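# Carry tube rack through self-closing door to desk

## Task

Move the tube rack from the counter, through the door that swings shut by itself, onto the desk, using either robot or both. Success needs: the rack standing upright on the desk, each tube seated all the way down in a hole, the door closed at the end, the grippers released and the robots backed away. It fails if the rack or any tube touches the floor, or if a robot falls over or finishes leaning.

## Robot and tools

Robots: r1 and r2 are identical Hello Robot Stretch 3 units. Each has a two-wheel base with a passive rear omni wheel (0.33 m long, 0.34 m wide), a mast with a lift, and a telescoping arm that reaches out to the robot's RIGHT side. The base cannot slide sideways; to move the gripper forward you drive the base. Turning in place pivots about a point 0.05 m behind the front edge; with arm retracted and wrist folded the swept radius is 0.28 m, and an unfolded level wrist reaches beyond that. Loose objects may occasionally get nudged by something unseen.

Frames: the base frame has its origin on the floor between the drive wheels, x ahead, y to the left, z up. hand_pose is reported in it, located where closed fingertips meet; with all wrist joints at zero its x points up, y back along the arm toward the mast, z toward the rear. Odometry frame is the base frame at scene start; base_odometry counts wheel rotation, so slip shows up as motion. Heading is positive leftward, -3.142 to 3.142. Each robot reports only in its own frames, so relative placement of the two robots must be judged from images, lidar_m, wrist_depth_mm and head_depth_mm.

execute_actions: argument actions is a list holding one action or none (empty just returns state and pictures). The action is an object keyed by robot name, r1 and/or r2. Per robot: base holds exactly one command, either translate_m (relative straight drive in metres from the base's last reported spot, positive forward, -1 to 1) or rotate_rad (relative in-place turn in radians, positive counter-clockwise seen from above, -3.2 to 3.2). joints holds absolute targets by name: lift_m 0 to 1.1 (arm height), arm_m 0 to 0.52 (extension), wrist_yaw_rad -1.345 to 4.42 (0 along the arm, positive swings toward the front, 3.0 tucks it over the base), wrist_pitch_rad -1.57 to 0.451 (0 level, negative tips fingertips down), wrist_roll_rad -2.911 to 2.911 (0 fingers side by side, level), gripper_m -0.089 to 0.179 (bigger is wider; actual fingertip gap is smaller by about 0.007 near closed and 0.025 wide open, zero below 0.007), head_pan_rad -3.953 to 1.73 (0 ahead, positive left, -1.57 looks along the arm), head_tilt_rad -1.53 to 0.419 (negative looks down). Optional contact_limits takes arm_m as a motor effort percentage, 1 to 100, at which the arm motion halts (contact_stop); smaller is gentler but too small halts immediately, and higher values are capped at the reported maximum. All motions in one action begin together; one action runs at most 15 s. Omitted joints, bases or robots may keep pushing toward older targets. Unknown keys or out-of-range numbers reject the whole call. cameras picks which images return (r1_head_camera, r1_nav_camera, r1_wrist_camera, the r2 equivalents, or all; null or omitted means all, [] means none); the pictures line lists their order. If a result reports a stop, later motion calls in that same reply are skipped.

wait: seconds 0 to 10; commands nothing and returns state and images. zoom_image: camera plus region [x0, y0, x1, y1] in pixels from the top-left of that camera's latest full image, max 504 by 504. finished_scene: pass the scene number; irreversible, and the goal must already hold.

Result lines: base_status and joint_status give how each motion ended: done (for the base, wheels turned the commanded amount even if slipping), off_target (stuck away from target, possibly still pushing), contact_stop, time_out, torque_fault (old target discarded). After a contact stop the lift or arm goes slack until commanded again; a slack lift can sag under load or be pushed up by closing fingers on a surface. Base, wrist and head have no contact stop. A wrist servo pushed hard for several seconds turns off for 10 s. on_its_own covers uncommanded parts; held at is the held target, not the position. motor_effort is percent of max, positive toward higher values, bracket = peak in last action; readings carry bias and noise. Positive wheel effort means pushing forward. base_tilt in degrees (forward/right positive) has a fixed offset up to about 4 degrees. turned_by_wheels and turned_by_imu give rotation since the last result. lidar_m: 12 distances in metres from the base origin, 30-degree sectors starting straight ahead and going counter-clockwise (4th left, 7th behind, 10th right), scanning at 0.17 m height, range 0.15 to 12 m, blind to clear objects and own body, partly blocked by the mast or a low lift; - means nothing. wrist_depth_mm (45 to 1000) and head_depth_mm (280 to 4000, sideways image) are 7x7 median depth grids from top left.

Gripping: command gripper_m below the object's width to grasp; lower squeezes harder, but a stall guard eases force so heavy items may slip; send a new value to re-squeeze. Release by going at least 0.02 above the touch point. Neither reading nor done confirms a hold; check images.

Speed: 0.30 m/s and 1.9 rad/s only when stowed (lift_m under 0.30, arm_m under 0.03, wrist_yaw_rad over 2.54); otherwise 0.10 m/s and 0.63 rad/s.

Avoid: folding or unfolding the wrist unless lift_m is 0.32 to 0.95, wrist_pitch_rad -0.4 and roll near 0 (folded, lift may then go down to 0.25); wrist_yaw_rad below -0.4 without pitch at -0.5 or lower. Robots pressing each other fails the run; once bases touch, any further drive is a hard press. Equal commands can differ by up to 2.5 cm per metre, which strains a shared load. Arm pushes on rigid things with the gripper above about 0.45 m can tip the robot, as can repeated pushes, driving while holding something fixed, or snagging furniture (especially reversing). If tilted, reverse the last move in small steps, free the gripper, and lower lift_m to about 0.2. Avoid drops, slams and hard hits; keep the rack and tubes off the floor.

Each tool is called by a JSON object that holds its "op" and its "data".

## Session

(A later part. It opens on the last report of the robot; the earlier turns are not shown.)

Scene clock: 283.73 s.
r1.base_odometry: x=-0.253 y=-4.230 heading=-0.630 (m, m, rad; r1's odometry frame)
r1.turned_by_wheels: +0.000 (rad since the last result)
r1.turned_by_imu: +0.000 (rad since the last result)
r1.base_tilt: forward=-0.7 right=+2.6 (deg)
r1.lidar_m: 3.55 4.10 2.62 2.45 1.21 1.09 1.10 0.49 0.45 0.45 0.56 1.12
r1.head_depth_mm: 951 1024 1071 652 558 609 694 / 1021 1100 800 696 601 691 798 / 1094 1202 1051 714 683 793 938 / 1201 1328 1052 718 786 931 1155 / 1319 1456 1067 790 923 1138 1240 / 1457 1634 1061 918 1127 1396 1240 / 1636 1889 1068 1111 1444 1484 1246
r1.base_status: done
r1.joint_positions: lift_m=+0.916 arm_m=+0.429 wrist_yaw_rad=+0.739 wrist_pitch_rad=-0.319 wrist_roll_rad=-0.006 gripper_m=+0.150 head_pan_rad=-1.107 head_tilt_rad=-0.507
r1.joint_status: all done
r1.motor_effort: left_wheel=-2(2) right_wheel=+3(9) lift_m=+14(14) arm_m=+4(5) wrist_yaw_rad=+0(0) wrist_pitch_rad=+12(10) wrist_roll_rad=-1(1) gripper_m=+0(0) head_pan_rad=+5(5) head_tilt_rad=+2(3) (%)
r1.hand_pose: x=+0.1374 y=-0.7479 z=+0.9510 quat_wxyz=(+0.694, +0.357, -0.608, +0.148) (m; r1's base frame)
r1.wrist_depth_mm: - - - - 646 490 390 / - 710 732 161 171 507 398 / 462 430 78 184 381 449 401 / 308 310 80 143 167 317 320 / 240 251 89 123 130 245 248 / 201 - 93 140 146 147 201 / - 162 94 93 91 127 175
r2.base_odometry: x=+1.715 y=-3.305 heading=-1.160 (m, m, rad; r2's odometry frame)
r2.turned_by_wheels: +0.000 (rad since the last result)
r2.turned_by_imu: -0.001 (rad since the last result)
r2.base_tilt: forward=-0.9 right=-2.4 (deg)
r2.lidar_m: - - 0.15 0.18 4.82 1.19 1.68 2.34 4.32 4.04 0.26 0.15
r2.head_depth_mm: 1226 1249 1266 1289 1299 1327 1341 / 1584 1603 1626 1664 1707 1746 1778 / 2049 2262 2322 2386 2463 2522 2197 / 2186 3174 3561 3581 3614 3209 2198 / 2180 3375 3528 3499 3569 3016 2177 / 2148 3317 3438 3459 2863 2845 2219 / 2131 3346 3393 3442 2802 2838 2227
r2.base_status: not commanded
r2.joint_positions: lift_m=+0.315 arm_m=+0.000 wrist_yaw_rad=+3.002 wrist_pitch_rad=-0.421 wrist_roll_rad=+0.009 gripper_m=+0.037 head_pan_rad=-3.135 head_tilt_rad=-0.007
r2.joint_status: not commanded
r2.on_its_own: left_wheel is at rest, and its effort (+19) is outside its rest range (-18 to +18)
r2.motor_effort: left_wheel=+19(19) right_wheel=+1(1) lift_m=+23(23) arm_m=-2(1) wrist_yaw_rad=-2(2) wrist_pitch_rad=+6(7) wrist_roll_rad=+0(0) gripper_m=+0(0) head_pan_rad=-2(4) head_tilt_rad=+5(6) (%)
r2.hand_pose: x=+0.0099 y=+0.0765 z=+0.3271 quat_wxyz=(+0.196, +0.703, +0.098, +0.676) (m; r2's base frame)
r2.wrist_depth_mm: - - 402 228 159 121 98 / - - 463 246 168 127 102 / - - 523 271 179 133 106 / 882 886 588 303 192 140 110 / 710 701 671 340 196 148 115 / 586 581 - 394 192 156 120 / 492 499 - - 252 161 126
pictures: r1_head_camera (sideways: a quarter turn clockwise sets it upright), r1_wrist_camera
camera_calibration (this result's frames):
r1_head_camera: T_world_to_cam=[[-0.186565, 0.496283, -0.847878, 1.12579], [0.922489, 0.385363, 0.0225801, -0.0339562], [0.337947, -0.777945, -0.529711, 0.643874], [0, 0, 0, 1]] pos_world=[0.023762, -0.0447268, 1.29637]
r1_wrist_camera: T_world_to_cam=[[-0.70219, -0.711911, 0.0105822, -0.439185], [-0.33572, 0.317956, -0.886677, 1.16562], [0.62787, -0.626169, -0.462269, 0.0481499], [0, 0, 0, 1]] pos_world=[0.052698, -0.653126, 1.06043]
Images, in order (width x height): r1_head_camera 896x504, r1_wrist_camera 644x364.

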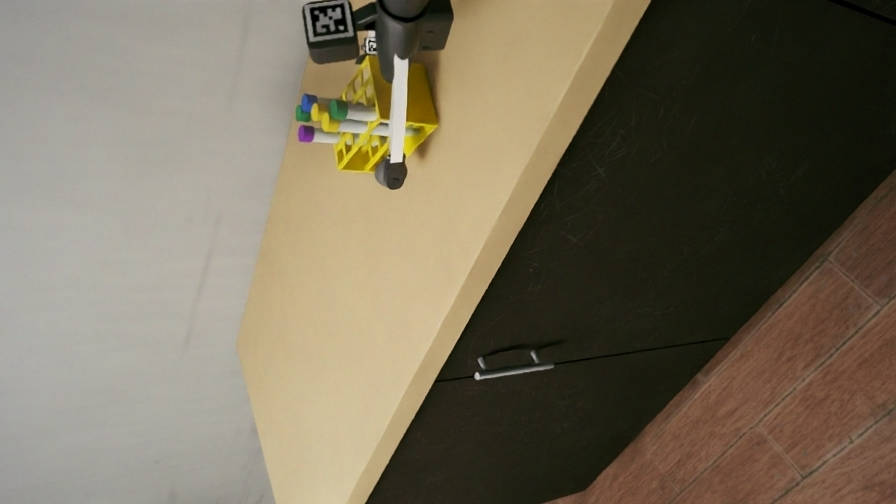

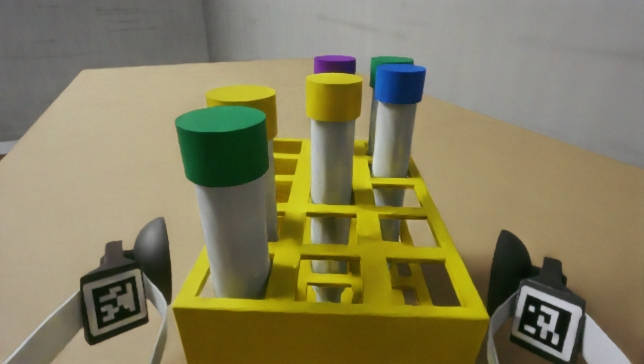

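{"op": "execute_actions", "data": {"actions": [{"r1":{"joints":{"gripper_m":0.05}}}], "cameras": ["r1_wrist_camera"]}}

{"op": "execute_actions", "data": {"actions": [{"r1":{"joints":{"lift_m":0.95}}}], "cameras": ["r1_wrist_camera","r1_head_camera"]}}

Scene clock: 287.30 s.
r1.base_odometry: x=-0.253 y=-4.230 heading=-0.630 (m, m, rad; r1's odometry frame)
r1.turned_by_wheels: +0.000 (rad since the last result)
r1.turned_by_imu: +0.000 (rad since the last result)
r1.base_tilt: forward=-0.7 right=+2.6 (deg)
r1.lidar_m: 3.55 4.11 2.63 2.45 1.20 1.09 1.09 0.49 0.45 0.45 0.56 1.12
r1.head_depth_mm: 946 1025 1065 653 557 608 693 / 1018 1113 795 697 603 687 798 / 1100 1210 1046 714 685 794 938 / 1199 1332 1056 716 789 929 1160 / 1319 1452 1061 793 927 1139 1238 / 1464 1646 1066 917 1124 1407 1236 / 1633 1861 1067 1112 1424 1482 1239
r1.base_status: not commanded
r1.joint_positions: lift_m=+0.916 arm_m=+0.429 wrist_yaw_rad=+0.739 wrist_pitch_rad=-0.319 wrist_roll_rad=-0.006 gripper_m=+0.051 head_pan_rad=-1.107 head_tilt_rad=-0.507
r1.joint_status: all done
r1.motor_effort: left_wheel=-2(2) right_wheel=+3(3) lift_m=+14(13) arm_m=+5(4) wrist_yaw_rad=+0(0) wrist_pitch_rad=+11(11) wrist_roll_rad=-1(1) gripper_m=-28(99) head_pan_rad=+5(5) head_tilt_rad=+2(3) (%)
r1.hand_pose: x=+0.1374 y=-0.7479 z=+0.9510 quat_wxyz=(+0.694, +0.357, -0.608, +0.148) (m; r1's base frame)
r1.wrist_depth_mm: - - - - 649 489 388 / - 710 726 170 171 505 400 / 462 432 78 185 380 446 404 / 308 311 80 143 167 318 318 / 240 252 89 123 130 251 247 / 197 - 94 140 146 - 201 / - 163 94 93 91 160 170
r2.base_odometry: x=+1.715 y=-3.305 heading=-1.160 (m, m, rad; r2's odometry frame)
r2.turned_by_wheels: +0.000 (rad since the last result)
r2.turned_by_imu: +0.000 (rad since the last result)
r2.base_tilt: forward=-0.8 right=-2.5 (deg)
r2.lidar_m: - - 0.15 0.18 4.81 1.19 1.69 2.34 4.32 4.05 0.27 0.15
r2.head_depth_mm: 1235 1246 1263 1278 1306 1330 1358 / 1580 1604 1629 1668 1714 1741 1791 / 2053 2266 2311 2405 2441 2514 2174 / 2171 3164 3565 3591 3611 3192 2193 / 2167 3413 3564 3507 3551 2993 2210 / 2131 3339 3452 3464 2882 2908 2227 / 2125 3340 3390 3397 2839 2864 2228
r2.base_status: not commanded
r2.joint_positions: lift_m=+0.315 arm_m=+0.000 wrist_yaw_rad=+3.002 wrist_pitch_rad=-0.421 wrist_roll_rad=+0.009 gripper_m=+0.037 head_pan_rad=-3.135 head_tilt_rad=-0.007
r2.joint_status: not commanded
r2.on_its_own: left_wheel is at rest, and its effort (+20) is outside its rest range (-18 to +18)
r2.motor_effort: left_wheel=+20(20) right_wheel=+2(1) lift_m=+23(23) arm_m=-2(1) wrist_yaw_rad=-2(2) wrist_pitch_rad=+7(6) wrist_roll_rad=+0(0) gripper_m=+0(0) head_pan_rad=-2(1) head_tilt_rad=+5(4) (%)
r2.hand_pose: x=+0.0099 y=+0.0765 z=+0.3271 quat_wxyz=(+0.196, +0.703, +0.098, +0.676) (m; r2's base frame)
r2.wrist_depth_mm: - - 399 226 158 121 98 / - - 462 247 167 127 102 / - - 522 270 179 133 106 / 898 897 591 301 190 140 111 / 714 698 667 340 198 148 115 / 585 590 - 398 193 157 120 / 496 503 - - 252 161 126
pictures: r1_wrist_camera
camera_calibration (this result's frames):
r1_wrist_camera: T_world_to_cam=[[-0.702191, -0.71191, 0.0105843, -0.439187], [-0.335721, 0.317955, -0.886677, 1.16562], [0.627869, -0.62617, -0.462269, 0.0481491], [0, 0, 0, 1]] pos_world=[0.052698, -0.653126, 1.06043]
Images, in order (width x height): r1_wrist_camera 644x364.

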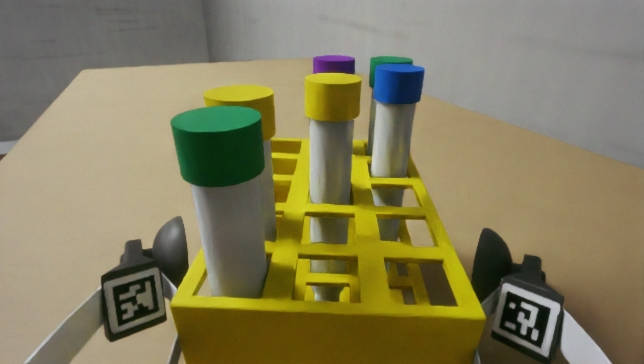

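Scene clock: 288.43 s.
r1.base_odometry: x=-0.253 y=-4.230 heading=-0.630 (m, m, rad; r1's odometry frame)
r1.turned_by_wheels: +0.000 (rad since the last result)
r1.turned_by_imu: +0.000 (rad since the last result)
r1.base_tilt: forward=-0.7 right=+2.6 (deg)
r1.lidar_m: 3.56 4.12 2.64 2.45 1.20 1.09 1.10 0.49 0.45 0.45 0.56 1.12
r1.head_depth_mm: 950 1015 1066 680 559 607 693 / 1016 1110 785 699 602 686 798 / 1097 1204 1084 714 682 793 947 / 1197 1328 1052 718 785 934 1158 / 1305 1455 1062 793 925 1135 1226 / 1461 1639 1068 917 1124 1402 1244 / 1640 1885 1068 1112 1441 1478 1249
r1.base_status: not commanded
r1.joint_positions: lift_m=+0.949 arm_m=+0.429 wrist_yaw_rad=+0.739 wrist_pitch_rad=-0.321 wrist_roll_rad=-0.006 gripper_m=+0.058 head_pan_rad=-1.107 head_tilt_rad=-0.507
r1.joint_status: all done
r1.on_its_own: gripper_m is held at +0.057, not at your +0.050, by its stall guard, which is still easing
r1.motor_effort: left_wheel=-2(2) right_wheel=+3(3) lift_m=+39(41) arm_m=+4(4) wrist_yaw_rad=+0(0) wrist_pitch_rad=+13(12) wrist_roll_rad=-1(1) gripper_m=-20(28) head_pan_rad=+5(5) head_tilt_rad=+2(2) (%)
r1.hand_pose: x=+0.1373 y=-0.7478 z=+0.9845 quat_wxyz=(+0.694, +0.357, -0.608, +0.148) (m; r1's base frame)
r1.wrist_depth_mm: - - - - 653 489 391 / - - 867 883 681 506 401 / - 527 115 190 497 500 410 / 377 377 97 192 345 386 394 / 294 307 100 149 174 307 301 / 241 - 99 106 115 - 248 / 207 199 96 95 94 195 211
r2.base_odometry: x=+1.715 y=-3.305 heading=-1.160 (m, m, rad; r2's odometry frame)
r2.turned_by_wheels: +0.000 (rad since the last result)
r2.turned_by_imu: +0.000 (rad since the last result)
r2.base_tilt: forward=-0.8 right=-2.3 (deg)
r2.lidar_m: - - 0.15 0.18 4.83 1.19 1.68 2.34 4.35 4.04 0.27 0.15
r2.head_depth_mm: 1223 1244 1267 1286 1304 1323 1350 / 1576 1598 1638 1675 1706 1746 1789 / 2060 2265 2321 2388 2449 2502 2181 / 2173 3175 3581 3594 3609 3165 2190 / 2155 3393 3513 3591 3576 2968 2199 / 2158 3365 3420 3473 2882 2880 2215 / 2131 3257 3398 3411 2787 2833 2230
r2.base_status: not commanded
r2.joint_positions: lift_m=+0.315 arm_m=+0.000 wrist_yaw_rad=+3.002 wrist_pitch_rad=-0.421 wrist_roll_rad=+0.009 gripper_m=+0.037 head_pan_rad=-3.135 head_tilt_rad=-0.007
r2.joint_status: not commanded
r2.on_its_own: left_wheel is at rest, and its effort (+20) is outside its rest range (-18 to +18)
r2.motor_effort: left_wheel=+20(20) right_wheel=+2(1) lift_m=+23(23) arm_m=-1(2) wrist_yaw_rad=-2(2) wrist_pitch_rad=+6(6) wrist_roll_rad=+0(0) gripper_m=+1(1) head_pan_rad=-3(2) head_tilt_rad=+5(5) (%)
r2.hand_pose: x=+0.0099 y=+0.0765 z=+0.3271 quat_wxyz=(+0.196, +0.703, +0.098, +0.676) (m; r2's base frame)
r2.wrist_depth_mm: - - 401 227 158 121 98 / - - 459 246 167 127 102 / - - 516 273 179 133 106 / 905 889 587 302 191 140 110 / 727 706 669 340 196 148 115 / 587 576 - 395 193 156 120 / 504 500 - - 251 161 126
pictures: r1_head_camera (sideways: a quarter turn clockwise sets it upright), r1_wrist_camera
camera_calibration (this result's frames):
r1_head_camera: T_world_to_cam=[[-0.186565, 0.496283, -0.847878, 1.12579], [0.922489, 0.385363, 0.0225801, -0.0339562], [0.337947, -0.777945, -0.529711, 0.643875], [0, 0, 0, 1]] pos_world=[0.023762, -0.0447268, 1.29637]
r1_wrist_camera: T_world_to_cam=[[-0.702176, -0.711926, 0.0104951, -0.439462], [-0.336726, 0.319054, -0.885901, 1.19542], [0.627347, -0.625592, -0.463756, 0.0657456], [0, 0, 0, 1]] pos_world=[0.0527052, -0.653139, 1.09413]
Images, in order (width x height): r1_head_camera 896x504, r1_wrist_camera 644x364.

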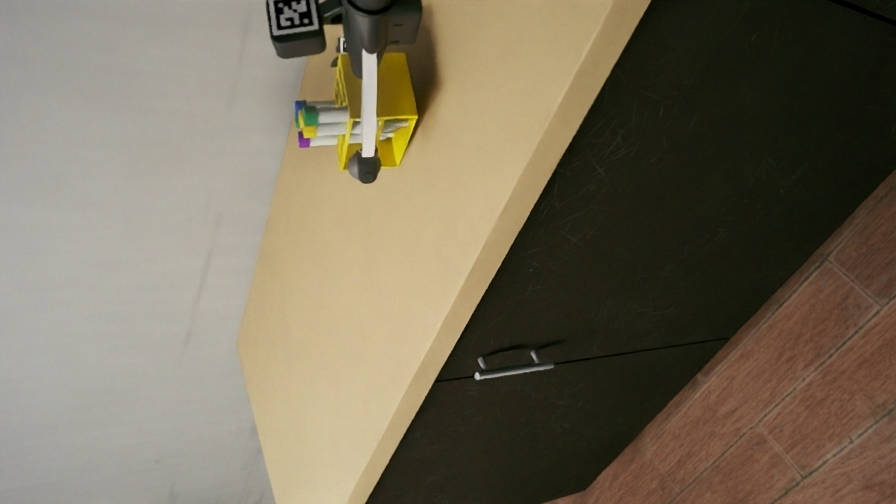

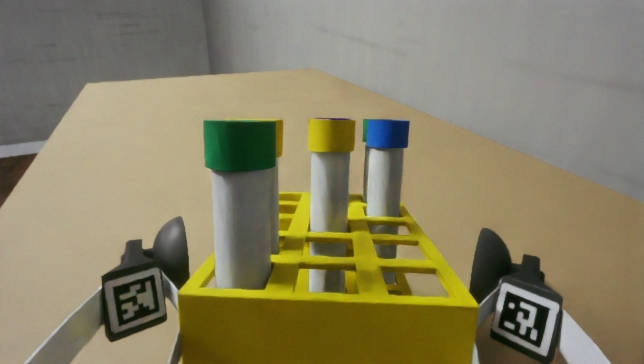

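{"op": "execute_actions", "data": {"actions": [{"r1":{"joints":{"lift_m":0.918,"gripper_m":0.07}}}], "cameras": ["r1_wrist_camera"]}}

{"op": "execute_actions", "data": {"actions": [{"r1":{"joints":{"arm_m":0.31}}}], "cameras": ["r1_wrist_camera","r1_head_camera"]}}

Scene clock: 326.77 s.
r1.base_odometry: x=-0.253 y=-4.230 heading=-0.630 (m, m, rad; r1's odometry frame)
r1.turned_by_wheels: +0.000 (rad since the last result)
r1.turned_by_imu: +0.001 (rad since the last result)
r1.base_tilt: forward=-0.6 right=+2.6 (deg)
r1.lidar_m: 3.56 4.10 2.63 2.45 1.21 1.09 1.10 0.49 0.45 0.45 0.56 1.12
r1.head_depth_mm: 950 1025 1075 678 559 605 693 / 1016 1106 803 697 601 688 797 / 1104 1200 1046 716 681 793 943 / 1200 1323 1058 716 788 933 1157 / 1325 1462 1059 794 926 1139 1240 / 1469 1651 1066 917 1124 1401 1235 / 1640 1871 1071 1111 1437 1475 1241
r1.base_status: not commanded
r1.joint_positions: lift_m=+0.919 arm_m=+0.429 wrist_yaw_rad=+0.739 wrist_pitch_rad=-0.321 wrist_roll_rad=-0.006 gripper_m=+0.074 head_pan_rad=-1.107 head_tilt_rad=-0.507
r1.joint_status: all done
r1.motor_effort: left_wheel=-2(2) right_wheel=+3(3) lift_m=+14(37) arm_m=+5(4) wrist_yaw_rad=+0(0) wrist_pitch_rad=+12(12) wrist_roll_rad=-1(1) gripper_m=-19(41) head_pan_rad=+5(5) head_tilt_rad=+3(2) (%)
r1.hand_pose: x=+0.1373 y=-0.7478 z=+0.9536 quat_wxyz=(+0.694, +0.357, -0.608, +0.148) (m; r1's base frame)
r1.wrist_depth_mm: - - - - 652 493 390 / - 722 732 587 598 502 401 / 472 439 80 190 386 455 409 / 314 314 86 145 172 323 323 / 244 257 94 126 128 255 251 / 200 - 97 101 106 - 204 / - 165 100 98 96 161 173
r2.base_odometry: x=+1.715 y=-3.305 heading=-1.160 (m, m, rad; r2's odometry frame)
r2.turned_by_wheels: +0.000 (rad since the last result)
r2.turned_by_imu: -0.001 (rad since the last result)
r2.base_tilt: forward=-0.8 right=-2.4 (deg)
r2.lidar_m: - - 0.15 0.18 4.81 1.19 1.68 2.35 4.37 4.03 0.26 0.15
r2.head_depth_mm: 1229 1254 1264 1278 1305 1324 1349 / 1574 1608 1645 1674 1705 1743 1785 / 2041 2256 2323 2394 2471 2525 2172 / 2181 3181 3527 3634 3620 3176 2204 / 2165 3435 3505 3529 3594 2965 2225 / 2155 3382 3466 3482 2871 2889 2220 / 2131 3297 3385 3409 2805 2830 2218
r2.base_status: not commanded
r2.joint_positions: lift_m=+0.315 arm_m=+0.000 wrist_yaw_rad=+3.002 wrist_pitch_rad=-0.421 wrist_roll_rad=+0.009 gripper_m=+0.037 head_pan_rad=-3.135 head_tilt_rad=-0.007
r2.joint_status: not commanded
r2.on_its_own: left_wheel is at rest, and its effort (+19) is outside its rest range (-18 to +18)
r2.motor_effort: left_wheel=+19(20) right_wheel=+1(2) lift_m=+24(23) arm_m=-1(1) wrist_yaw_rad=-2(2) wrist_pitch_rad=+6(6) wrist_roll_rad=+0(0) gripper_m=+0(0) head_pan_rad=-2(1) head_tilt_rad=+5(5) (%)
r2.hand_pose: x=+0.0099 y=+0.0765 z=+0.3271 quat_wxyz=(+0.196, +0.703, +0.098, +0.676) (m; r2's base frame)
r2.wrist_depth_mm: - - 400 227 158 121 98 / - - 462 247 168 127 102 / - - 523 270 179 134 106 / 903 885 581 302 191 140 111 / 713 708 657 340 197 148 115 / 585 578 - 393 193 157 120 / 496 501 - - 253 161 126
pictures: r1_wrist_camera
camera_calibration (this result's frames):
r1_wrist_camera: T_world_to_cam=[[-0.702177, -0.711925, 0.0104975, -0.439139], [-0.336727, 0.319053, -0.885901, 1.16804], [0.627346, -0.625593, -0.463756, 0.0514129], [0, 0, 0, 1]] pos_world=[0.0527051, -0.653139, 1.06322]
Images, in order (width x height): r1_wrist_camera 644x364.

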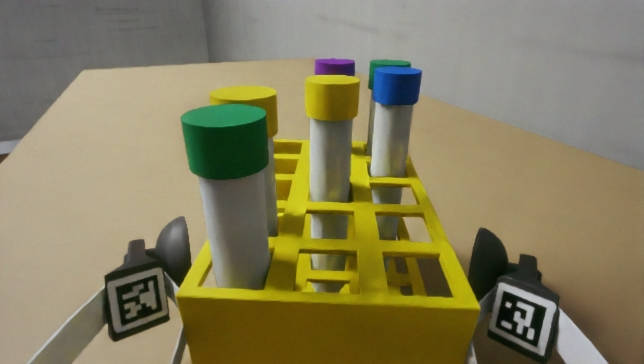

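Scene clock: 328.90 s.
r1.base_odometry: x=-0.253 y=-4.230 heading=-0.630 (m, m, rad; r1's odometry frame)
r1.turned_by_wheels: +0.000 (rad since the last result)
r1.turned_by_imu: +0.000 (rad since the last result)
r1.base_tilt: forward=-0.7 right=+2.5 (deg)
r1.lidar_m: 3.56 4.13 2.64 2.44 1.20 1.09 1.10 0.49 0.45 0.45 0.55 1.11
r1.head_depth_mm: 947 1020 1056 - 547 607 691 / 1020 1112 1044 628 603 689 799 / 1100 1209 1055 655 686 791 937 / 1199 1317 1058 717 787 934 1156 / 1317 1457 1058 793 929 1133 1236 / 1446 1631 1059 918 1129 1396 1242 / 1629 1892 1069 1119 1433 1479 1232
r1.base_status: not commanded
r1.joint_positions: lift_m=+0.919 arm_m=+0.310 wrist_yaw_rad=+0.739 wrist_pitch_rad=-0.321 wrist_roll_rad=-0.006 gripper_m=+0.074 head_pan_rad=-1.107 head_tilt_rad=-0.507
r1.joint_status: all done
r1.motor_effort: left_wheel=-2(2) right_wheel=+4(3) lift_m=+15(14) arm_m=-4(5) wrist_yaw_rad=+0(0) wrist_pitch_rad=+12(12) wrist_roll_rad=-1(1) gripper_m=-20(20) head_pan_rad=+5(4) head_tilt_rad=+2(3) (%)
r1.hand_pose: x=+0.1373 y=-0.6294 z=+0.9536 quat_wxyz=(+0.694, +0.357, -0.608, +0.148) (m; r1's base frame)
r1.wrist_depth_mm: - - - - 798 602 478 / - - 728 591 594 600 490 / - 475 81 191 388 455 460 / - 334 86 145 172 324 327 / - 258 94 126 128 256 252 / - - 97 101 106 - 205 / - 166 100 98 96 163 173
r2.base_odometry: x=+1.715 y=-3.305 heading=-1.160 (m, m, rad; r2's odometry frame)
r2.turned_by_wheels: +0.000 (rad since the last result)
r2.turned_by_imu: +0.000 (rad since the last result)
r2.base_tilt: forward=-0.8 right=-2.5 (deg)
r2.lidar_m: - - 0.15 0.18 4.80 1.19 1.68 2.34 4.35 4.04 0.27 0.15
r2.head_depth_mm: 1227 1242 1266 1289 1311 1326 1345 / 1576 1606 1644 1665 1700 1733 1780 / 2023 2261 2322 2387 2469 2504 2186 / 2159 3162 3593 3589 3642 3196 2216 / 2183 3387 3518 3515 3563 2948 2208 / 2120 3350 3434 3466 2876 2874 2225 / 2146 3349 3424 3406 2815 2804 2217
r2.base_status: not commanded
r2.joint_positions: lift_m=+0.315 arm_m=+0.000 wrist_yaw_rad=+3.002 wrist_pitch_rad=-0.421 wrist_roll_rad=+0.009 gripper_m=+0.037 head_pan_rad=-3.135 head_tilt_rad=-0.007
r2.joint_status: not commanded
r2.on_its_own: left_wheel is at rest, and its effort (+19) is outside its rest range (-18 to +18)
r2.motor_effort: left_wheel=+19(20) right_wheel=+2(1) lift_m=+23(23) arm_m=-2(1) wrist_yaw_rad=-2(2) wrist_pitch_rad=+6(6) wrist_roll_rad=+0(0) gripper_m=+0(0) head_pan_rad=-3(2) head_tilt_rad=+6(4) (%)
r2.hand_pose: x=+0.0099 y=+0.0765 z=+0.3271 quat_wxyz=(+0.196, +0.703, +0.098, +0.676) (m; r2's base frame)
r2.wrist_depth_mm: - - 394 227 157 121 98 / - - 462 246 168 127 102 / - - 521 272 179 133 106 / 898 889 590 302 191 140 110 / 711 719 665 337 196 149 115 / 580 580 - 393 194 156 120 / 494 499 - - 252 161 126
pictures: r1_head_camera (sideways: a quarter turn clockwise sets it upright), r1_wrist_camera
camera_calibration (this result's frames):
r1_head_camera: T_world_to_cam=[[-0.18658, 0.496257, -0.84789, 1.12581], [0.922471, 0.385406, 0.0225816, -0.033958], [0.337988, -0.77794, -0.529692, 0.64385], [0, 0, 0, 1]] pos_world=[0.0237641, -0.0447261, 1.29637]
r1_wrist_camera: T_world_to_cam=[[-0.702171, -0.711931, 0.0104958, -0.354859], [-0.336729, 0.319052, -0.885901, 1.13027], [0.627351, -0.625588, -0.463756, 0.125476], [0, 0, 0, 1]] pos_world=[0.0527057, -0.534754, 1.06322]
Images, in order (width x height): r1_head_camera 896x504, r1_wrist_camera 644x364.

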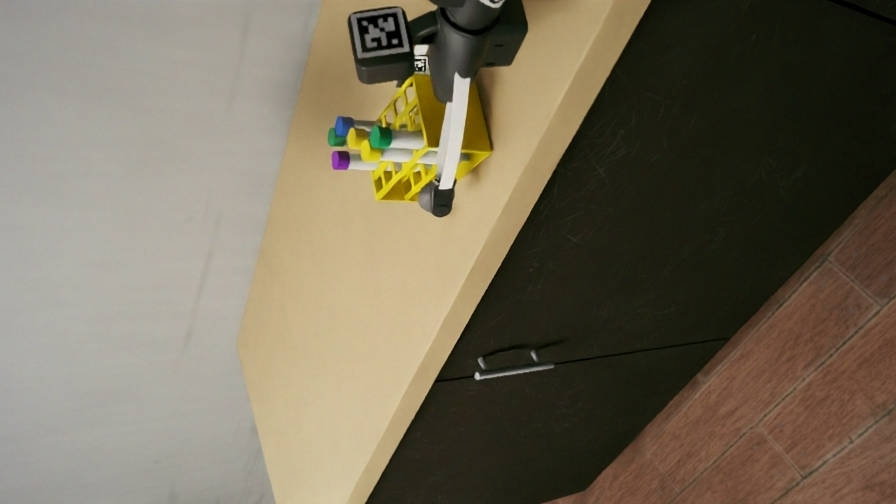

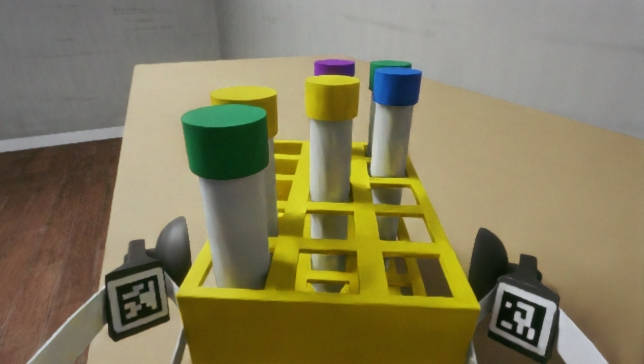

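{"op": "execute_actions", "data": {"actions": [{"r1":{"joints":{"gripper_m":0.179}}}], "cameras": []}}

{"op": "execute_actions", "data": {"actions": [{"r1":{"joints":{"lift_m":1.1}}}], "cameras": []}}

{"op": "execute_actions", "data": {"actions": [{"r1":{"joints":{"wrist_pitch_rad":-1.57}}}], "cameras": ["r1_wrist_camera","r1_head_camera"]}}

Scene clock: 334.63 s.
r1.base_odometry: x=-0.253 y=-4.230 heading=-0.630 (m, m, rad; r1's odometry frame)
r1.turned_by_wheels: +0.000 (rad since the last result)
r1.turned_by_imu: +0.001 (rad since the last result)
r1.base_tilt: forward=-0.7 right=+2.5 (deg)
r1.lidar_m: 3.56 4.09 2.64 2.44 1.20 1.09 1.10 0.49 0.45 0.45 0.56 1.12
r1.head_depth_mm: 950 1030 1059 - 547 607 693 / 1020 1115 1052 628 602 687 794 / 1100 1203 1053 654 685 793 941 / 1198 1322 1062 720 786 930 1155 / 1318 1460 1061 792 922 1142 1229 / 1466 1631 1063 920 1128 1396 1245 / 1638 1870 1073 1114 1433 1479 1240
r1.base_status: not commanded
r1.joint_positions: lift_m=+0.919 arm_m=+0.310 wrist_yaw_rad=+0.739 wrist_pitch_rad=-0.321 wrist_roll_rad=-0.006 gripper_m=+0.179 head_pan_rad=-1.107 head_tilt_rad=-0.507
r1.joint_status: all done
r1.motor_effort: left_wheel=-2(2) right_wheel=+3(3) lift_m=+14(14) arm_m=-4(4) wrist_yaw_rad=+0(0) wrist_pitch_rad=+12(12) wrist_roll_rad=-1(2) gripper_m=+0(83) head_pan_rad=+5(5) head_tilt_rad=+3(1) (%)
r1.hand_pose: x=+0.1373 y=-0.6294 z=+0.9536 quat_wxyz=(+0.694, +0.357, -0.608, +0.148) (m; r1's base frame)
r1.wrist_depth_mm: - - - - 789 600 481 / - - 730 660 591 612 495 / - 476 81 191 389 457 465 / - 334 84 149 171 323 325 / - 256 93 135 136 250 252 / - 202 98 144 150 204 214 / - 171 100 98 96 168 -
r2.base_odometry: x=+1.715 y=-3.305 heading=-1.160 (m, m, rad; r2's odometry frame)
r2.turned_by_wheels: +0.000 (rad since the last result)
r2.turned_by_imu: -0.001 (rad since the last result)
r2.base_tilt: forward=-0.9 right=-2.5 (deg)
r2.lidar_m: - - 0.15 0.18 4.83 1.19 1.68 2.34 4.35 4.04 0.26 0.15
r2.head_depth_mm: 1223 1244 1265 1290 1304 1328 1343 / 1566 1609 1646 1662 1704 1755 1771 / 2049 2264 2333 2387 2466 2536 2182 / 2178 3176 3572 3610 3592 3200 2194 / 2151 3480 3461 3548 3608 2958 2200 / 2151 3383 3469 3440 2841 2867 2209 / 2138 3367 3415 3375 2810 2836 2236
r2.base_status: not commanded
r2.joint_positions: lift_m=+0.315 arm_m=+0.000 wrist_yaw_rad=+3.002 wrist_pitch_rad=-0.421 wrist_roll_rad=+0.009 gripper_m=+0.037 head_pan_rad=-3.135 head_tilt_rad=-0.007
r2.joint_status: not commanded
r2.on_its_own: left_wheel is at rest, and its effort (+20) is outside its rest range (-18 to +18)
r2.motor_effort: left_wheel=+20(20) right_wheel=+2(1) lift_m=+23(24) arm_m=-1(1) wrist_yaw_rad=-2(2) wrist_pitch_rad=+6(6) wrist_roll_rad=+0(0) gripper_m=+0(0) head_pan_rad=-2(3) head_tilt_rad=+5(5) (%)
r2.hand_pose: x=+0.0099 y=+0.0765 z=+0.3271 quat_wxyz=(+0.196, +0.703, +0.098, +0.676) (m; r2's base frame)
r2.wrist_depth_mm: - - 399 225 158 121 98 / - - 464 248 168 127 102 / - - 518 272 179 133 106 / 918 865 588 303 192 140 111 / 694 695 675 343 197 148 115 / 586 580 - 392 194 156 121 / 503 496 - - 253 160 126
pictures: none
No camera images: the call's "cameras" was empty. Leave "cameras" out to get every camera's image.

Scene clock: 337.10 s.
r1.base_odometry: x=-0.253 y=-4.230 heading=-0.630 (m, m, rad; r1's odometry frame)
r1.turned_by_wheels: +0.000 (rad since the last result)
r1.turned_by_imu: +0.000 (rad since the last result)
r1.base_tilt: forward=-0.7 right=+2.6 (deg)
r1.lidar_m: 3.57 4.11 2.63 2.44 1.21 1.09 1.10 0.49 0.45 0.45 0.55 1.12
r1.head_depth_mm: 942 1028 975 708 559 609 693 / 1019 1104 1042 631 602 689 797 / 1098 1203 990 667 682 792 945 / 1191 1329 1060 716 784 933 1159 / 1320 1461 1062 794 926 1132 1245 / 1464 1639 1066 921 1121 1404 1241 / 1624 1893 1073 1116 1430 1478 1243
r1.base_status: not commanded
r1.joint_positions: lift_m=+1.097 arm_m=+0.310 wrist_yaw_rad=+0.739 wrist_pitch_rad=-0.321 wrist_roll_rad=-0.006 gripper_m=+0.179 head_pan_rad=-1.107 head_tilt_rad=-0.507
r1.joint_status: all done
joint sent to its limit — the command would take r1.lift_m past its upper limit, so that joint was sent only as far as its limit.
r1.motor_effort: left_wheel=-2(2) right_wheel=+3(3) lift_m=+38(40) arm_m=-3(4) wrist_yaw_rad=+0(0) wrist_pitch_rad=+12(13) wrist_roll_rad=-2(1) gripper_m=+0(0) head_pan_rad=+5(5) head_tilt_rad=+2(2) (%)
r1.hand_pose: x=+0.1373 y=-0.6294 z=+1.1322 quat_wxyz=(+0.694, +0.357, -0.608, +0.148) (m; r1's base frame)
r1.wrist_depth_mm: - - - - 803 600 473 / - - - - 852 624 489 / - - 967 957 835 637 504 / - - 692 690 692 642 524 / - - 535 535 543 548 518 / - - 442 441 443 444 464 / - - 371 279 376 373 -
r2.base_odometry: x=+1.715 y=-3.305 heading=-1.160 (m, m, rad; r2's odometry frame)
r2.turned_by_wheels: +0.000 (rad since the last result)
r2.turned_by_imu: +0.000 (rad since the last result)
r2.base_tilt: forward=-0.9 right=-2.5 (deg)
r2.lidar_m: - - 0.15 0.18 4.81 1.19 1.68 2.35 4.38 4.04 0.27 0.15
r2.head_depth_mm: 1226 1249 1269 1285 1308 1324 1345 / 1570 1605 1624 1671 1705 1734 1775 / 2046 2267 2304 2392 2443 2507 2168 / 2140 3158 3557 3589 3621 3223 2203 / 2158 3409 3549 3570 3591 2949 2182 / 2154 3377 3429 3449 2849 2869 2245 / 2130 3347 3391 3415 2829 2813 2225
r2.base_status: not commanded
r2.joint_positions: lift_m=+0.315 arm_m=+0.000 wrist_yaw_rad=+3.002 wrist_pitch_rad=-0.421 wrist_roll_rad=+0.009 gripper_m=+0.037 head_pan_rad=-3.135 head_tilt_rad=-0.007
r2.joint_status: not commanded
r2.on_its_own: left_wheel is at rest, and its effort (+19) is outside its rest range (-18 to +18)
r2.motor_effort: left_wheel=+19(20) right_wheel=+1(2) lift_m=+23(23) arm_m=-1(2) wrist_yaw_rad=-2(2) wrist_pitch_rad=+6(7) wrist_roll_rad=+0(0) gripper_m=+0(0) head_pan_rad=-2(2) head_tilt_rad=+5(5) (%)
r2.hand_pose: x=+0.0099 y=+0.0765 z=+0.3271 quat_wxyz=(+0.196, +0.703, +0.098, +0.676) (m; r2's base frame)
r2.wrist_depth_mm: - - 398 226 158 121 98 / - - 463 247 168 127 102 / - - 527 271 179 134 106 / 906 887 579 302 192 140 111 / 715 708 657 340 196 147 115 / 586 579 - 402 193 157 121 / 505 503 - - 253 160 126
pictures: none
No camera images: the call's "cameras" was empty. Leave "cameras" out to get every camera's image.

Scene clock: 338.60 s.
r1.base_odometry: x=-0.253 y=-4.230 heading=-0.630 (m, m, rad; r1's odometry frame)
r1.turned_by_wheels: +0.000 (rad since the last result)
r1.turned_by_imu: +0.000 (rad since the last result)
r1.base_tilt: forward=-0.6 right=+2.6 (deg)
r1.lidar_m: 3.58 4.10 2.64 2.44 1.20 1.09 1.10 0.49 0.45 0.45 0.56 1.11
r1.head_depth_mm: 950 1029 1010 712 547 608 693 / 1019 1105 1048 630 604 687 797 / 1100 1199 1054 665 684 793 937 / 1195 1325 1054 718 789 932 1155 / 1319 1450 1061 791 926 1131 1232 / 1467 1638 1067 916 1127 1408 1237 / 1647 1878 1071 1112 1434 1478 1250
r1.base_status: not commanded
r1.joint_positions: lift_m=+1.097 arm_m=+0.310 wrist_yaw_rad=+0.739 wrist_pitch_rad=-1.554 wrist_roll_rad=-0.006 gripper_m=+0.179 head_pan_rad=-1.107 head_tilt_rad=-0.507
r1.joint_status: all done
joint sent to its limit — the command would take r1.wrist_pitch_rad past its lower limit, so that joint was sent only as far as its limit.
r1.motor_effort: left_wheel=-2(2) right_wheel=+3(3) lift_m=+38(39) arm_m=-4(4) wrist_yaw_rad=+0(0) wrist_pitch_rad=-4(12) wrist_roll_rad=-1(1) gripper_m=+0(0) head_pan_rad=+5(5) head_tilt_rad=+2(3) (%)
r1.hand_pose: x=-0.0350 y=-0.4407 z=+0.9792 quat_wxyz=(+0.650, +0.645, -0.288, -0.279) (m; r1's base frame)
r1.wrist_depth_mm: - - - 211 209 209 206 / - - - 217 215 212 209 / - - - 222 218 216 215 / - - - 227 223 222 220 / - - - - 228 226 223 / - - - - 234 231 227 / - - - - 240 238 -
r2.base_odometry: x=+1.715 y=-3.305 heading=-1.160 (m, m, rad; r2's odometry frame)
r2.turned_by_wheels: +0.000 (rad since the last result)
r2.turned_by_imu: +0.000 (rad since the last result)
r2.base_tilt: forward=-0.8 right=-2.6 (deg)
r2.lidar_m: - - 0.15 0.18 4.83 1.19 1.69 2.34 4.34 4.05 0.27 0.15
r2.head_depth_mm: 1231 1242 1267 1286 1304 1323 1346 / 1573 1608 1643 1669 1716 1754 1782 / 2050 2246 2313 2405 2468 2500 2205 / 2183 3174 3564 3607 3618 3179 2186 / 2160 3422 3487 3520 3584 2978 2210 / 2152 3363 3484 3504 2875 2845 2225 / 2159 3345 3371 3390 2841 2830 2239
r2.base_status: not commanded
r2.joint_positions: lift_m=+0.315 arm_m=+0.000 wrist_yaw_rad=+3.002 wrist_pitch_rad=-0.421 wrist_roll_rad=+0.009 gripper_m=+0.037 head_pan_rad=-3.135 head_tilt_rad=-0.007
r2.joint_status: not commanded
r2.on_its_own: left_wheel is at rest, and its effort (+19) is outside its rest range (-18 to +18)
r2.motor_effort: left_wheel=+19(20) right_wheel=+2(1) lift_m=+23(24) arm_m=-1(2) wrist_yaw_rad=-1(2) wrist_pitch_rad=+6(6) wrist_roll_rad=+0(0) gripper_m=+1(0) head_pan_rad=-2(2) head_tilt_rad=+5(5) (%)
r2.hand_pose: x=+0.0099 y=+0.0765 z=+0.3271 quat_wxyz=(+0.196, +0.703, +0.098, +0.676) (m; r2's base frame)
r2.wrist_depth_mm: - - 395 227 158 121 99 / - - 458 247 168 127 102 / - - 522 271 179 133 106 / 922 903 586 304 191 140 111 / 719 696 670 339 196 148 115 / 583 580 - 394 193 156 120 / 498 500 - - 251 160 126
pictures: r1_head_camera (sideways: a quarter turn clockwise sets it upright), r1_wrist_camera
camera_calibration (this result's frames):
r1_head_camera: T_world_to_cam=[[-0.186579, 0.496258, -0.847889, 1.12581], [0.922471, 0.385406, 0.0225816, -0.033958], [0.337988, -0.77794, -0.529692, 0.64385], [0, 0, 0, 1]] pos_world=[0.0237641, -0.0447261, 1.29637]
r1_wrist_camera: T_world_to_cam=[[-0.719916, -0.692539, -0.0459557, -0.278509], [-0.690839, 0.708626, 0.143494, 0.186088], [-0.0668096, 0.135051, -0.988584, 1.18837], [0, 0, 0, 1]] pos_world=[0.00744837, -0.485237, 1.1353]
Images, in order (width x height): r1_head_camera 896x504, r1_wrist_camera 644x364.

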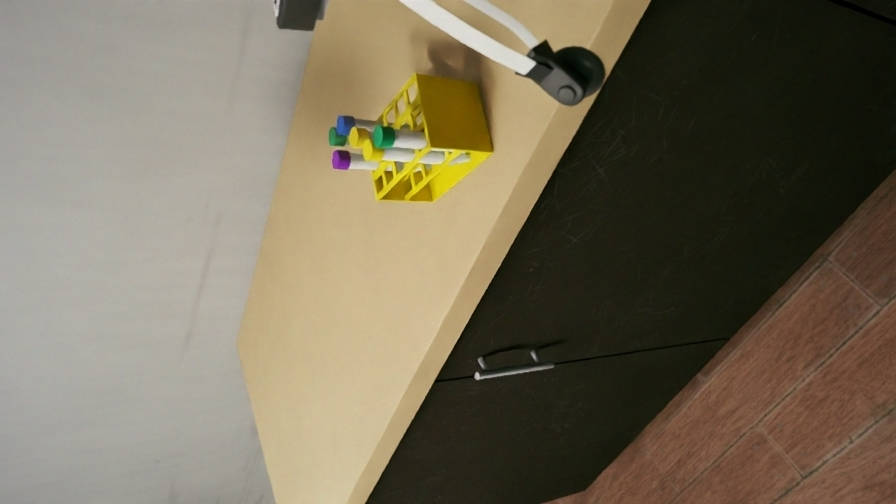

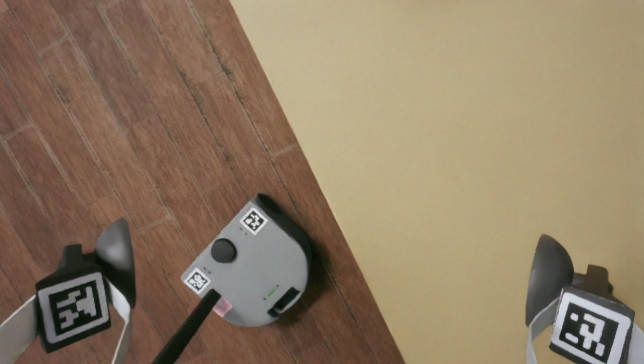

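{"op": "execute_actions", "data": {"actions": [{"r1":{"base":{"translate_m":0.10},"joints":{"arm_m":0.40,"head_pan_rad":-1.3,"head_tilt_rad":-0.6}}}], "cameras": ["r1_wrist_camera","r1_head_camera"]}}

Scene clock: 345.77 s.
r1.base_odometry: x=-0.172 y=-4.289 heading=-0.630 (m, m, rad; r1's odometry frame)
r1.turned_by_wheels: +0.000 (rad since the last result)
r1.turned_by_imu: +0.000 (rad since the last result)
r1.base_tilt: forward=-0.7 right=+2.6 (deg)
r1.lidar_m: 3.48 4.08 2.62 2.44 1.31 1.18 1.19 0.53 0.48 0.49 0.60 1.21
r1.head_depth_mm: - - 851 625 595 697 835 / 966 1043 812 625 653 768 946 / 1014 1118 663 620 715 864 1116 / 1075 1161 859 681 790 978 1193 / 1148 1247 859 726 895 1142 1185 / 1224 1298 863 814 1015 1328 1187 / 1315 1356 865 932 1180 1384 1186
r1.base_status: done
r1.joint_positions: lift_m=+1.097 arm_m=+0.400 wrist_yaw_rad=+0.739 wrist_pitch_rad=-1.556 wrist_roll_rad=-0.006 gripper_m=+0.179 head_pan_rad=-1.293 head_tilt_rad=-0.592
r1.joint_status: all done
r1.motor_effort: left_wheel=-2(4) right_wheel=+3(9) lift_m=+38(39) arm_m=+5(5) wrist_yaw_rad=+0(0) wrist_pitch_rad=-3(4) wrist_roll_rad=-1(1) gripper_m=+0(1) head_pan_rad=-4(28) head_tilt_rad=-4(16) (%)
r1.hand_pose: x=-0.0352 y=-0.5299 z=+0.9793 quat_wxyz=(+0.650, +0.645, -0.288, -0.279) (m; r1's base frame)
r1.wrist_depth_mm: - - 214 127 173 207 206 / - - 218 102 176 211 209 / - - 223 221 218 216 215 / - - - 226 223 222 218 / - - - 231 228 227 224 / - - - 237 235 232 227 / - - - 244 239 237 -
r2.base_odometry: x=+1.715 y=-3.305 heading=-1.160 (m, m, rad; r2's odometry frame)
r2.turned_by_wheels: +0.000 (rad since the last result)
r2.turned_by_imu: -0.001 (rad since the last result)
r2.base_tilt: forward=-0.8 right=-2.5 (deg)
r2.lidar_m: - - 0.15 0.18 4.82 1.19 1.69 2.32 4.33 4.04 0.27 0.15
r2.head_depth_mm: 1227 1248 1261 1285 1312 1333 1344 / 1572 1604 1628 1666 1709 1744 1791 / 2047 2245 2312 2392 2472 2524 2182 / 2176 3180 3539 3535 3633 3204 2177 / 2149 3417 3502 3513 3573 2988 2233 / 2166 3364 3453 3524 2889 2855 2227 / 2132 3351 3426 3421 2825 2845 2210
r2.base_status: not commanded
r2.joint_positions: lift_m=+0.315 arm_m=+0.000 wrist_yaw_rad=+3.002 wrist_pitch_rad=-0.421 wrist_roll_rad=+0.009 gripper_m=+0.037 head_pan_rad=-3.135 head_tilt_rad=-0.007
r2.joint_status: not commanded
r2.on_its_own: left_wheel is at rest, and its effort (+20) is outside its rest range (-18 to +18)
r2.motor_effort: left_wheel=+20(20) right_wheel=+1(2) lift_m=+23(23) arm_m=-2(2) wrist_yaw_rad=-2(2) wrist_pitch_rad=+6(6) wrist_roll_rad=+0(0) gripper_m=+0(0) head_pan_rad=-3(3) head_tilt_rad=+5(5) (%)
r2.hand_pose: x=+0.0099 y=+0.0765 z=+0.3271 quat_wxyz=(+0.196, +0.703, +0.098, +0.676) (m; r2's base frame)
r2.wrist_depth_mm: - - 399 226 158 121 98 / - - 459 247 168 127 102 / - - 530 271 179 133 107 / 894 878 583 302 192 140 111 / 713 712 666 340 196 148 116 / 590 583 - 395 193 157 121 / 495 503 - - 251 162 126
pictures: r1_head_camera (sideways: a quarter turn clockwise sets it upright), r1_wrist_camera
camera_calibration (this result's frames):
r1_head_camera: T_world_to_cam=[[-0.110872, 0.58979, -0.79991, 1.06279], [0.978289, 0.206569, 0.0167102, -0.0266525], [0.175092, -0.78069, -0.599888, 0.736168], [0, 0, 0, 1]] pos_world=[0.015011, -0.0465973, 1.2922]
r1_wrist_camera: T_world_to_cam=[[-0.719952, -0.692499, -0.0459862, -0.340352], [-0.690727, 0.708505, 0.144628, 0.247962], [-0.0675731, 0.135889, -0.988417, 1.20068], [0, 0, 0, 1]] pos_world=[0.00737064, -0.574534, 1.13526]
Images, in order (width x height): r1_head_camera 896x504, r1_wrist_camera 644x364.

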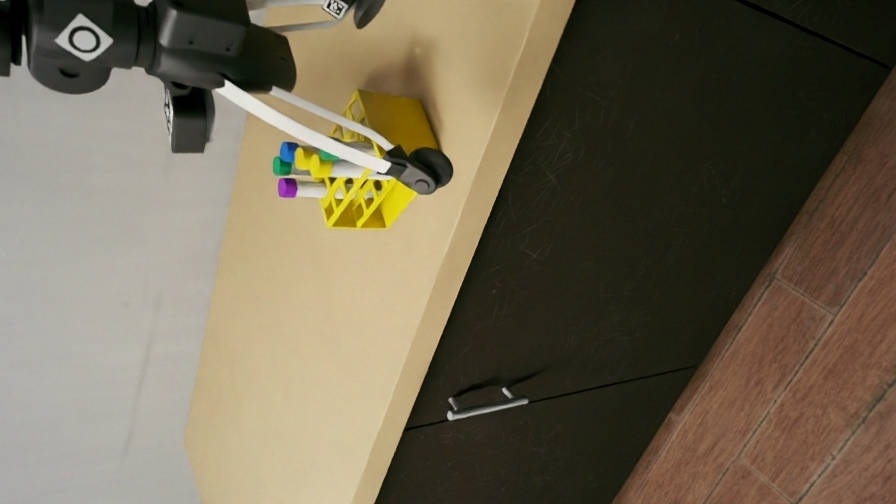

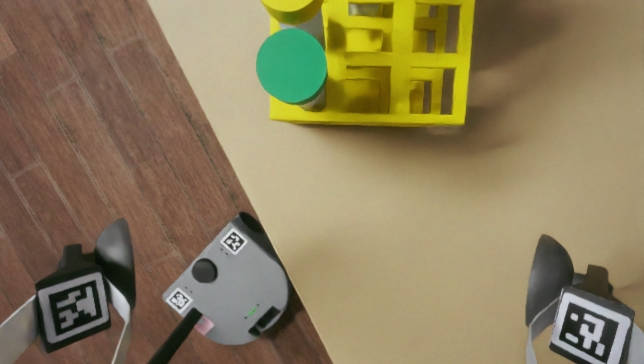

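{"op": "execute_actions", "data": {"actions": [{"r1":{"base":{"translate_m":0.083},"joints":{"arm_m":0.491,"head_pan_rad":-1.45}}}], "cameras": ["r1_wrist_camera","r1_head_camera"]}}

Scene clock: 351.23 s.
r1.base_odometry: x=-0.105 y=-4.338 heading=-0.631 (m, m, rad; r1's odometry frame)
r1.turned_by_wheels: +0.000 (rad since the last result)
r1.turned_by_imu: +0.000 (rad since the last result)
r1.base_tilt: forward=-0.7 right=+2.6 (deg)
r1.lidar_m: 3.40 4.05 3.63 2.43 1.39 1.26 1.27 0.56 0.51 0.52 0.64 2.71
r1.head_depth_mm: 911 1006 845 625 632 746 907 / 973 1050 813 628 671 807 1003 / - - 651 627 721 872 1135 / 1019 1130 908 682 776 956 1165 / 1064 1163 858 711 839 1056 1194 / 1110 1212 860 744 915 1182 1183 / 1170 1260 863 807 999 1320 1189
r1.base_status: done
r1.joint_positions: lift_m=+1.097 arm_m=+0.491 wrist_yaw_rad=+0.739 wrist_pitch_rad=-1.556 wrist_roll_rad=-0.006 gripper_m=+0.179 head_pan_rad=-1.443 head_tilt_rad=-0.592
r1.joint_status: all done
r1.motor_effort: left_wheel=-2(3) right_wheel=+3(10) lift_m=+39(39) arm_m=+5(5) wrist_yaw_rad=+0(0) wrist_pitch_rad=-3(3) wrist_roll_rad=-1(1) gripper_m=+0(0) head_pan_rad=-4(25) head_tilt_rad=-4(4) (%)
r1.hand_pose: x=-0.0352 y=-0.6208 z=+0.9793 quat_wxyz=(+0.650, +0.645, -0.288, -0.279) (m; r1's base frame)
r1.wrist_depth_mm: - 215 213 210 208 207 205 / - 220 218 216 213 211 210 / - 226 222 148 102 214 215 / - - 227 183 128 219 219 / - - 233 154 151 222 223 / - - 238 156 155 231 226 / - - 243 133 160 237 -
r2.base_odometry: x=+1.715 y=-3.305 heading=-1.160 (m, m, rad; r2's odometry frame)
r2.turned_by_wheels: +0.000 (rad since the last result)
r2.turned_by_imu: -0.001 (rad since the last result)
r2.base_tilt: forward=-1.0 right=-2.4 (deg)
r2.lidar_m: - - 0.15 0.18 4.82 1.19 1.68 2.31 4.35 4.03 0.26 0.15
r2.head_depth_mm: 1225 1244 1263 1283 1311 1326 1348 / 1580 1597 1640 1664 1697 1739 1779 / 2041 2246 2331 2392 2461 2527 2166 / 2194 3193 3555 3585 3649 3189 2216 / 2162 3377 3511 3493 3543 2978 2214 / 2132 3365 3496 3528 2865 2880 2239 / 2134 3350 3370 3418 2805 2834 2220
r2.base_status: not commanded
r2.joint_positions: lift_m=+0.315 arm_m=+0.000 wrist_yaw_rad=+3.002 wrist_pitch_rad=-0.421 wrist_roll_rad=+0.009 gripper_m=+0.037 head_pan_rad=-3.135 head_tilt_rad=-0.007
r2.joint_status: not commanded
r2.on_its_own: left_wheel is at rest, and its effort (+20) is outside its rest range (-18 to +18)
r2.motor_effort: left_wheel=+20(20) right_wheel=+2(1) lift_m=+23(23) arm_m=-1(1) wrist_yaw_rad=-2(2) wrist_pitch_rad=+6(6) wrist_roll_rad=+0(0) gripper_m=+1(0) head_pan_rad=-1(3) head_tilt_rad=+4(5) (%)
r2.hand_pose: x=+0.0099 y=+0.0765 z=+0.3271 quat_wxyz=(+0.196, +0.703, +0.098, +0.676) (m; r2's base frame)
r2.wrist_depth_mm: - - 399 226 157 121 98 / - - 456 248 168 127 102 / - - 521 272 179 134 106 / 909 879 586 302 192 140 111 / 725 702 660 338 197 148 115 / 579 579 - 394 194 157 120 / 491 502 - - 252 161 126
pictures: r1_head_camera (sideways: a quarter turn clockwise sets it upright), r1_wrist_camera
camera_calibration (this result's frames):
r1_head_camera: T_world_to_cam=[[-0.0214852, 0.599796, -0.799864, 1.06219], [0.998175, 0.0580326, 0.016705, -0.026767], [0.0564378, -0.798046, -0.599948, 0.736971], [0, 0, 0, 1]] pos_world=[0.00794641, -0.047405, 1.2922]
r1_wrist_camera: T_world_to_cam=[[-0.719947, -0.692504, -0.0459927, -0.403368], [-0.690716, 0.708466, 0.144868, 0.312119], [-0.0677371, 0.136065, -0.988382, 1.21311], [0, 0, 0, 1]] pos_world=[0.00735475, -0.665521, 1.13525]
Images, in order (width x height): r1_head_camera 896x504, r1_wrist_camera 644x364.

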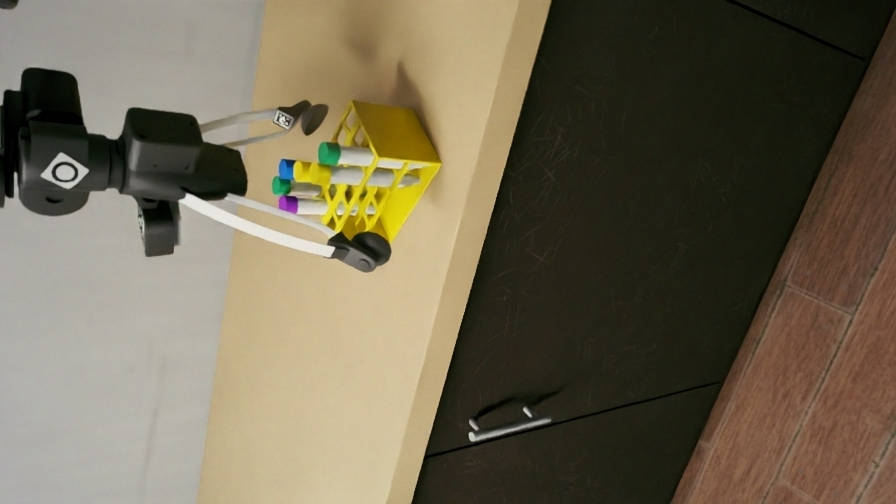

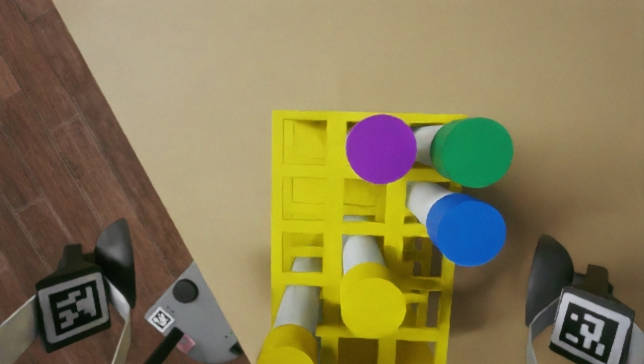

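{"op": "execute_actions", "data": {"actions": [{"r1":{"base":{"translate_m":-0.010},"joints":{"arm_m":0.501,"lift_m":1.072,"gripper_m":0.14}}}], "cameras": ["r1_wrist_camera","r1_head_camera"]}}

Scene clock: 361.87 s.
r1.base_odometry: x=-0.113 y=-4.332 heading=-0.631 (m, m, rad; r1's odometry frame)
r1.turned_by_wheels: +0.000 (rad since the last result)
r1.turned_by_imu: +0.001 (rad since the last result)
r1.base_tilt: forward=-0.6 right=+2.5 (deg)
r1.lidar_m: 3.41 4.05 3.65 2.43 1.39 1.25 1.26 0.56 0.51 0.51 0.63 2.71
r1.head_depth_mm: 928 997 851 625 625 741 901 / 936 1028 848 627 668 797 996 / - - 636 627 715 866 1117 / 1020 1122 855 654 768 948 1160 / 1060 1163 862 705 835 1043 1188 / 1108 1209 859 738 909 1169 1187 / 1162 1253 863 791 999 1326 1192
r1.base_status: done
r1.joint_positions: lift_m=+1.073 arm_m=+0.501 wrist_yaw_rad=+0.739 wrist_pitch_rad=-1.556 wrist_roll_rad=-0.006 gripper_m=+0.140 head_pan_rad=-1.443 head_tilt_rad=-0.592
r1.joint_status: all done
r1.motor_effort: left_wheel=-2(6) right_wheel=+3(7) lift_m=+13(36) arm_m=+4(6) wrist_yaw_rad=+0(0) wrist_pitch_rad=-3(3) wrist_roll_rad=-1(1) gripper_m=+0(84) head_pan_rad=-5(4) head_tilt_rad=-4(4) (%)
r1.hand_pose: x=-0.0352 y=-0.6308 z=+0.9547 quat_wxyz=(+0.650, +0.645, -0.288, -0.279) (m; r1's base frame)
r1.wrist_depth_mm: 194 192 190 188 186 184 183 / 199 196 194 193 191 189 187 / - 200 197 76 103 191 191 / - 204 201 78 77 195 196 / - - 205 129 88 200 199 / - - 211 123 92 80 203 / - - 134 84 195 212 208
r2.base_odometry: x=+1.715 y=-3.305 heading=-1.160 (m, m, rad; r2's odometry frame)
r2.turned_by_wheels: +0.000 (rad since the last result)
r2.turned_by_imu: -0.001 (rad since the last result)
r2.base_tilt: forward=-0.9 right=-2.4 (deg)
r2.lidar_m: - - 0.15 0.18 4.82 1.19 1.68 2.31 4.34 4.04 0.27 0.15
r2.head_depth_mm: 1224 1249 1272 1284 1305 1334 1348 / 1578 1604 1643 1671 1701 1747 1783 / 2036 2252 2322 2397 2464 2530 2175 / 2168 3175 3531 3544 3610 3173 2216 / 2166 3443 3550 3538 3538 2969 2224 / 2154 3373 3425 3478 2858 2910 2227 / 2132 3358 3362 3440 2833 2820 2227
r2.base_status: not commanded
r2.joint_positions: lift_m=+0.315 arm_m=+0.000 wrist_yaw_rad=+3.002 wrist_pitch_rad=-0.421 wrist_roll_rad=+0.009 gripper_m=+0.037 head_pan_rad=-3.135 head_tilt_rad=-0.007
r2.joint_status: not commanded
r2.on_its_own: left_wheel is at rest, and its effort (+19) is outside its rest range (-18 to +18)
r2.motor_effort: left_wheel=+19(20) right_wheel=+2(1) lift_m=+23(23) arm_m=-2(2) wrist_yaw_rad=-2(2) wrist_pitch_rad=+6(6) wrist_roll_rad=+0(0) gripper_m=+0(1) head_pan_rad=-1(2) head_tilt_rad=+5(5) (%)
r2.hand_pose: x=+0.0099 y=+0.0765 z=+0.3271 quat_wxyz=(+0.196, +0.703, +0.098, +0.676) (m; r2's base frame)
r2.wrist_depth_mm: - - 400 227 158 121 98 / - - 461 245 167 127 102 / - - 521 273 179 133 106 / 928 886 580 301 191 140 111 / 711 679 663 344 196 148 115 / 576 577 - 393 193 156 120 / 494 497 - - 252 161 126
pictures: r1_head_camera (sideways: a quarter turn clockwise sets it upright), r1_wrist_camera
camera_calibration (this result's frames):
r1_head_camera: T_world_to_cam=[[-0.0214853, 0.599796, -0.799864, 1.06219], [0.998175, 0.0580328, 0.016705, -0.026767], [0.056438, -0.798046, -0.599948, 0.736971], [0, 0, 0, 1]] pos_world=[0.00794642, -0.047405, 1.2922]
r1_wrist_camera: T_world_to_cam=[[-0.719948, -0.692502, -0.0459943, -0.411425], [-0.69071, 0.70846, 0.144927, 0.322694], [-0.0677774, 0.136109, -0.988373, 1.19018], [0, 0, 0, 1]] pos_world=[0.00735066, -0.675522, 1.11065]
Images, in order (width x height): r1_head_camera 896x504, r1_wrist_camera 644x364.

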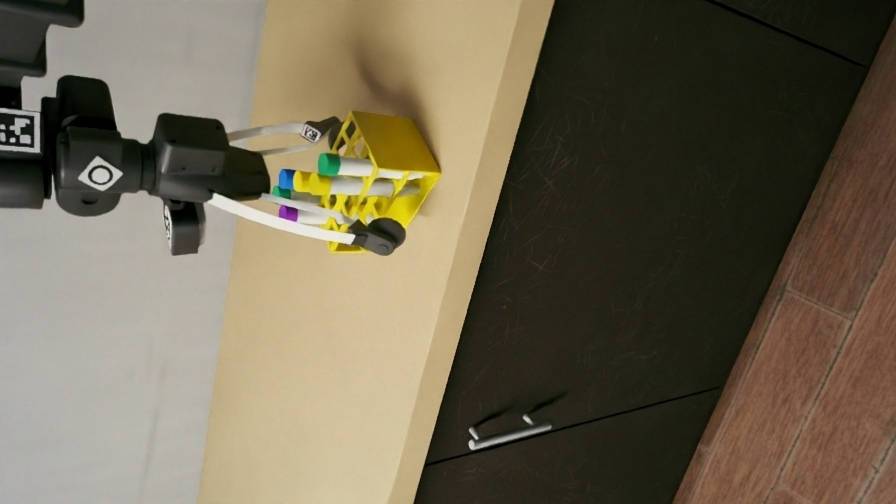

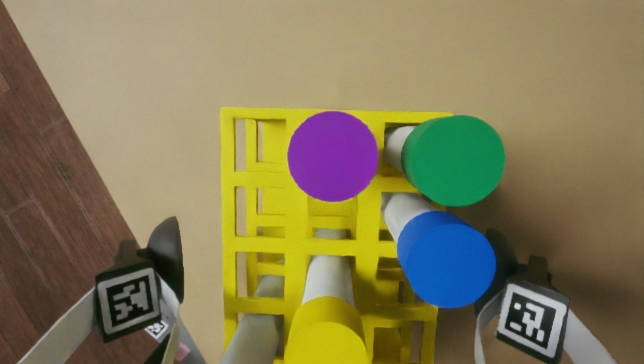

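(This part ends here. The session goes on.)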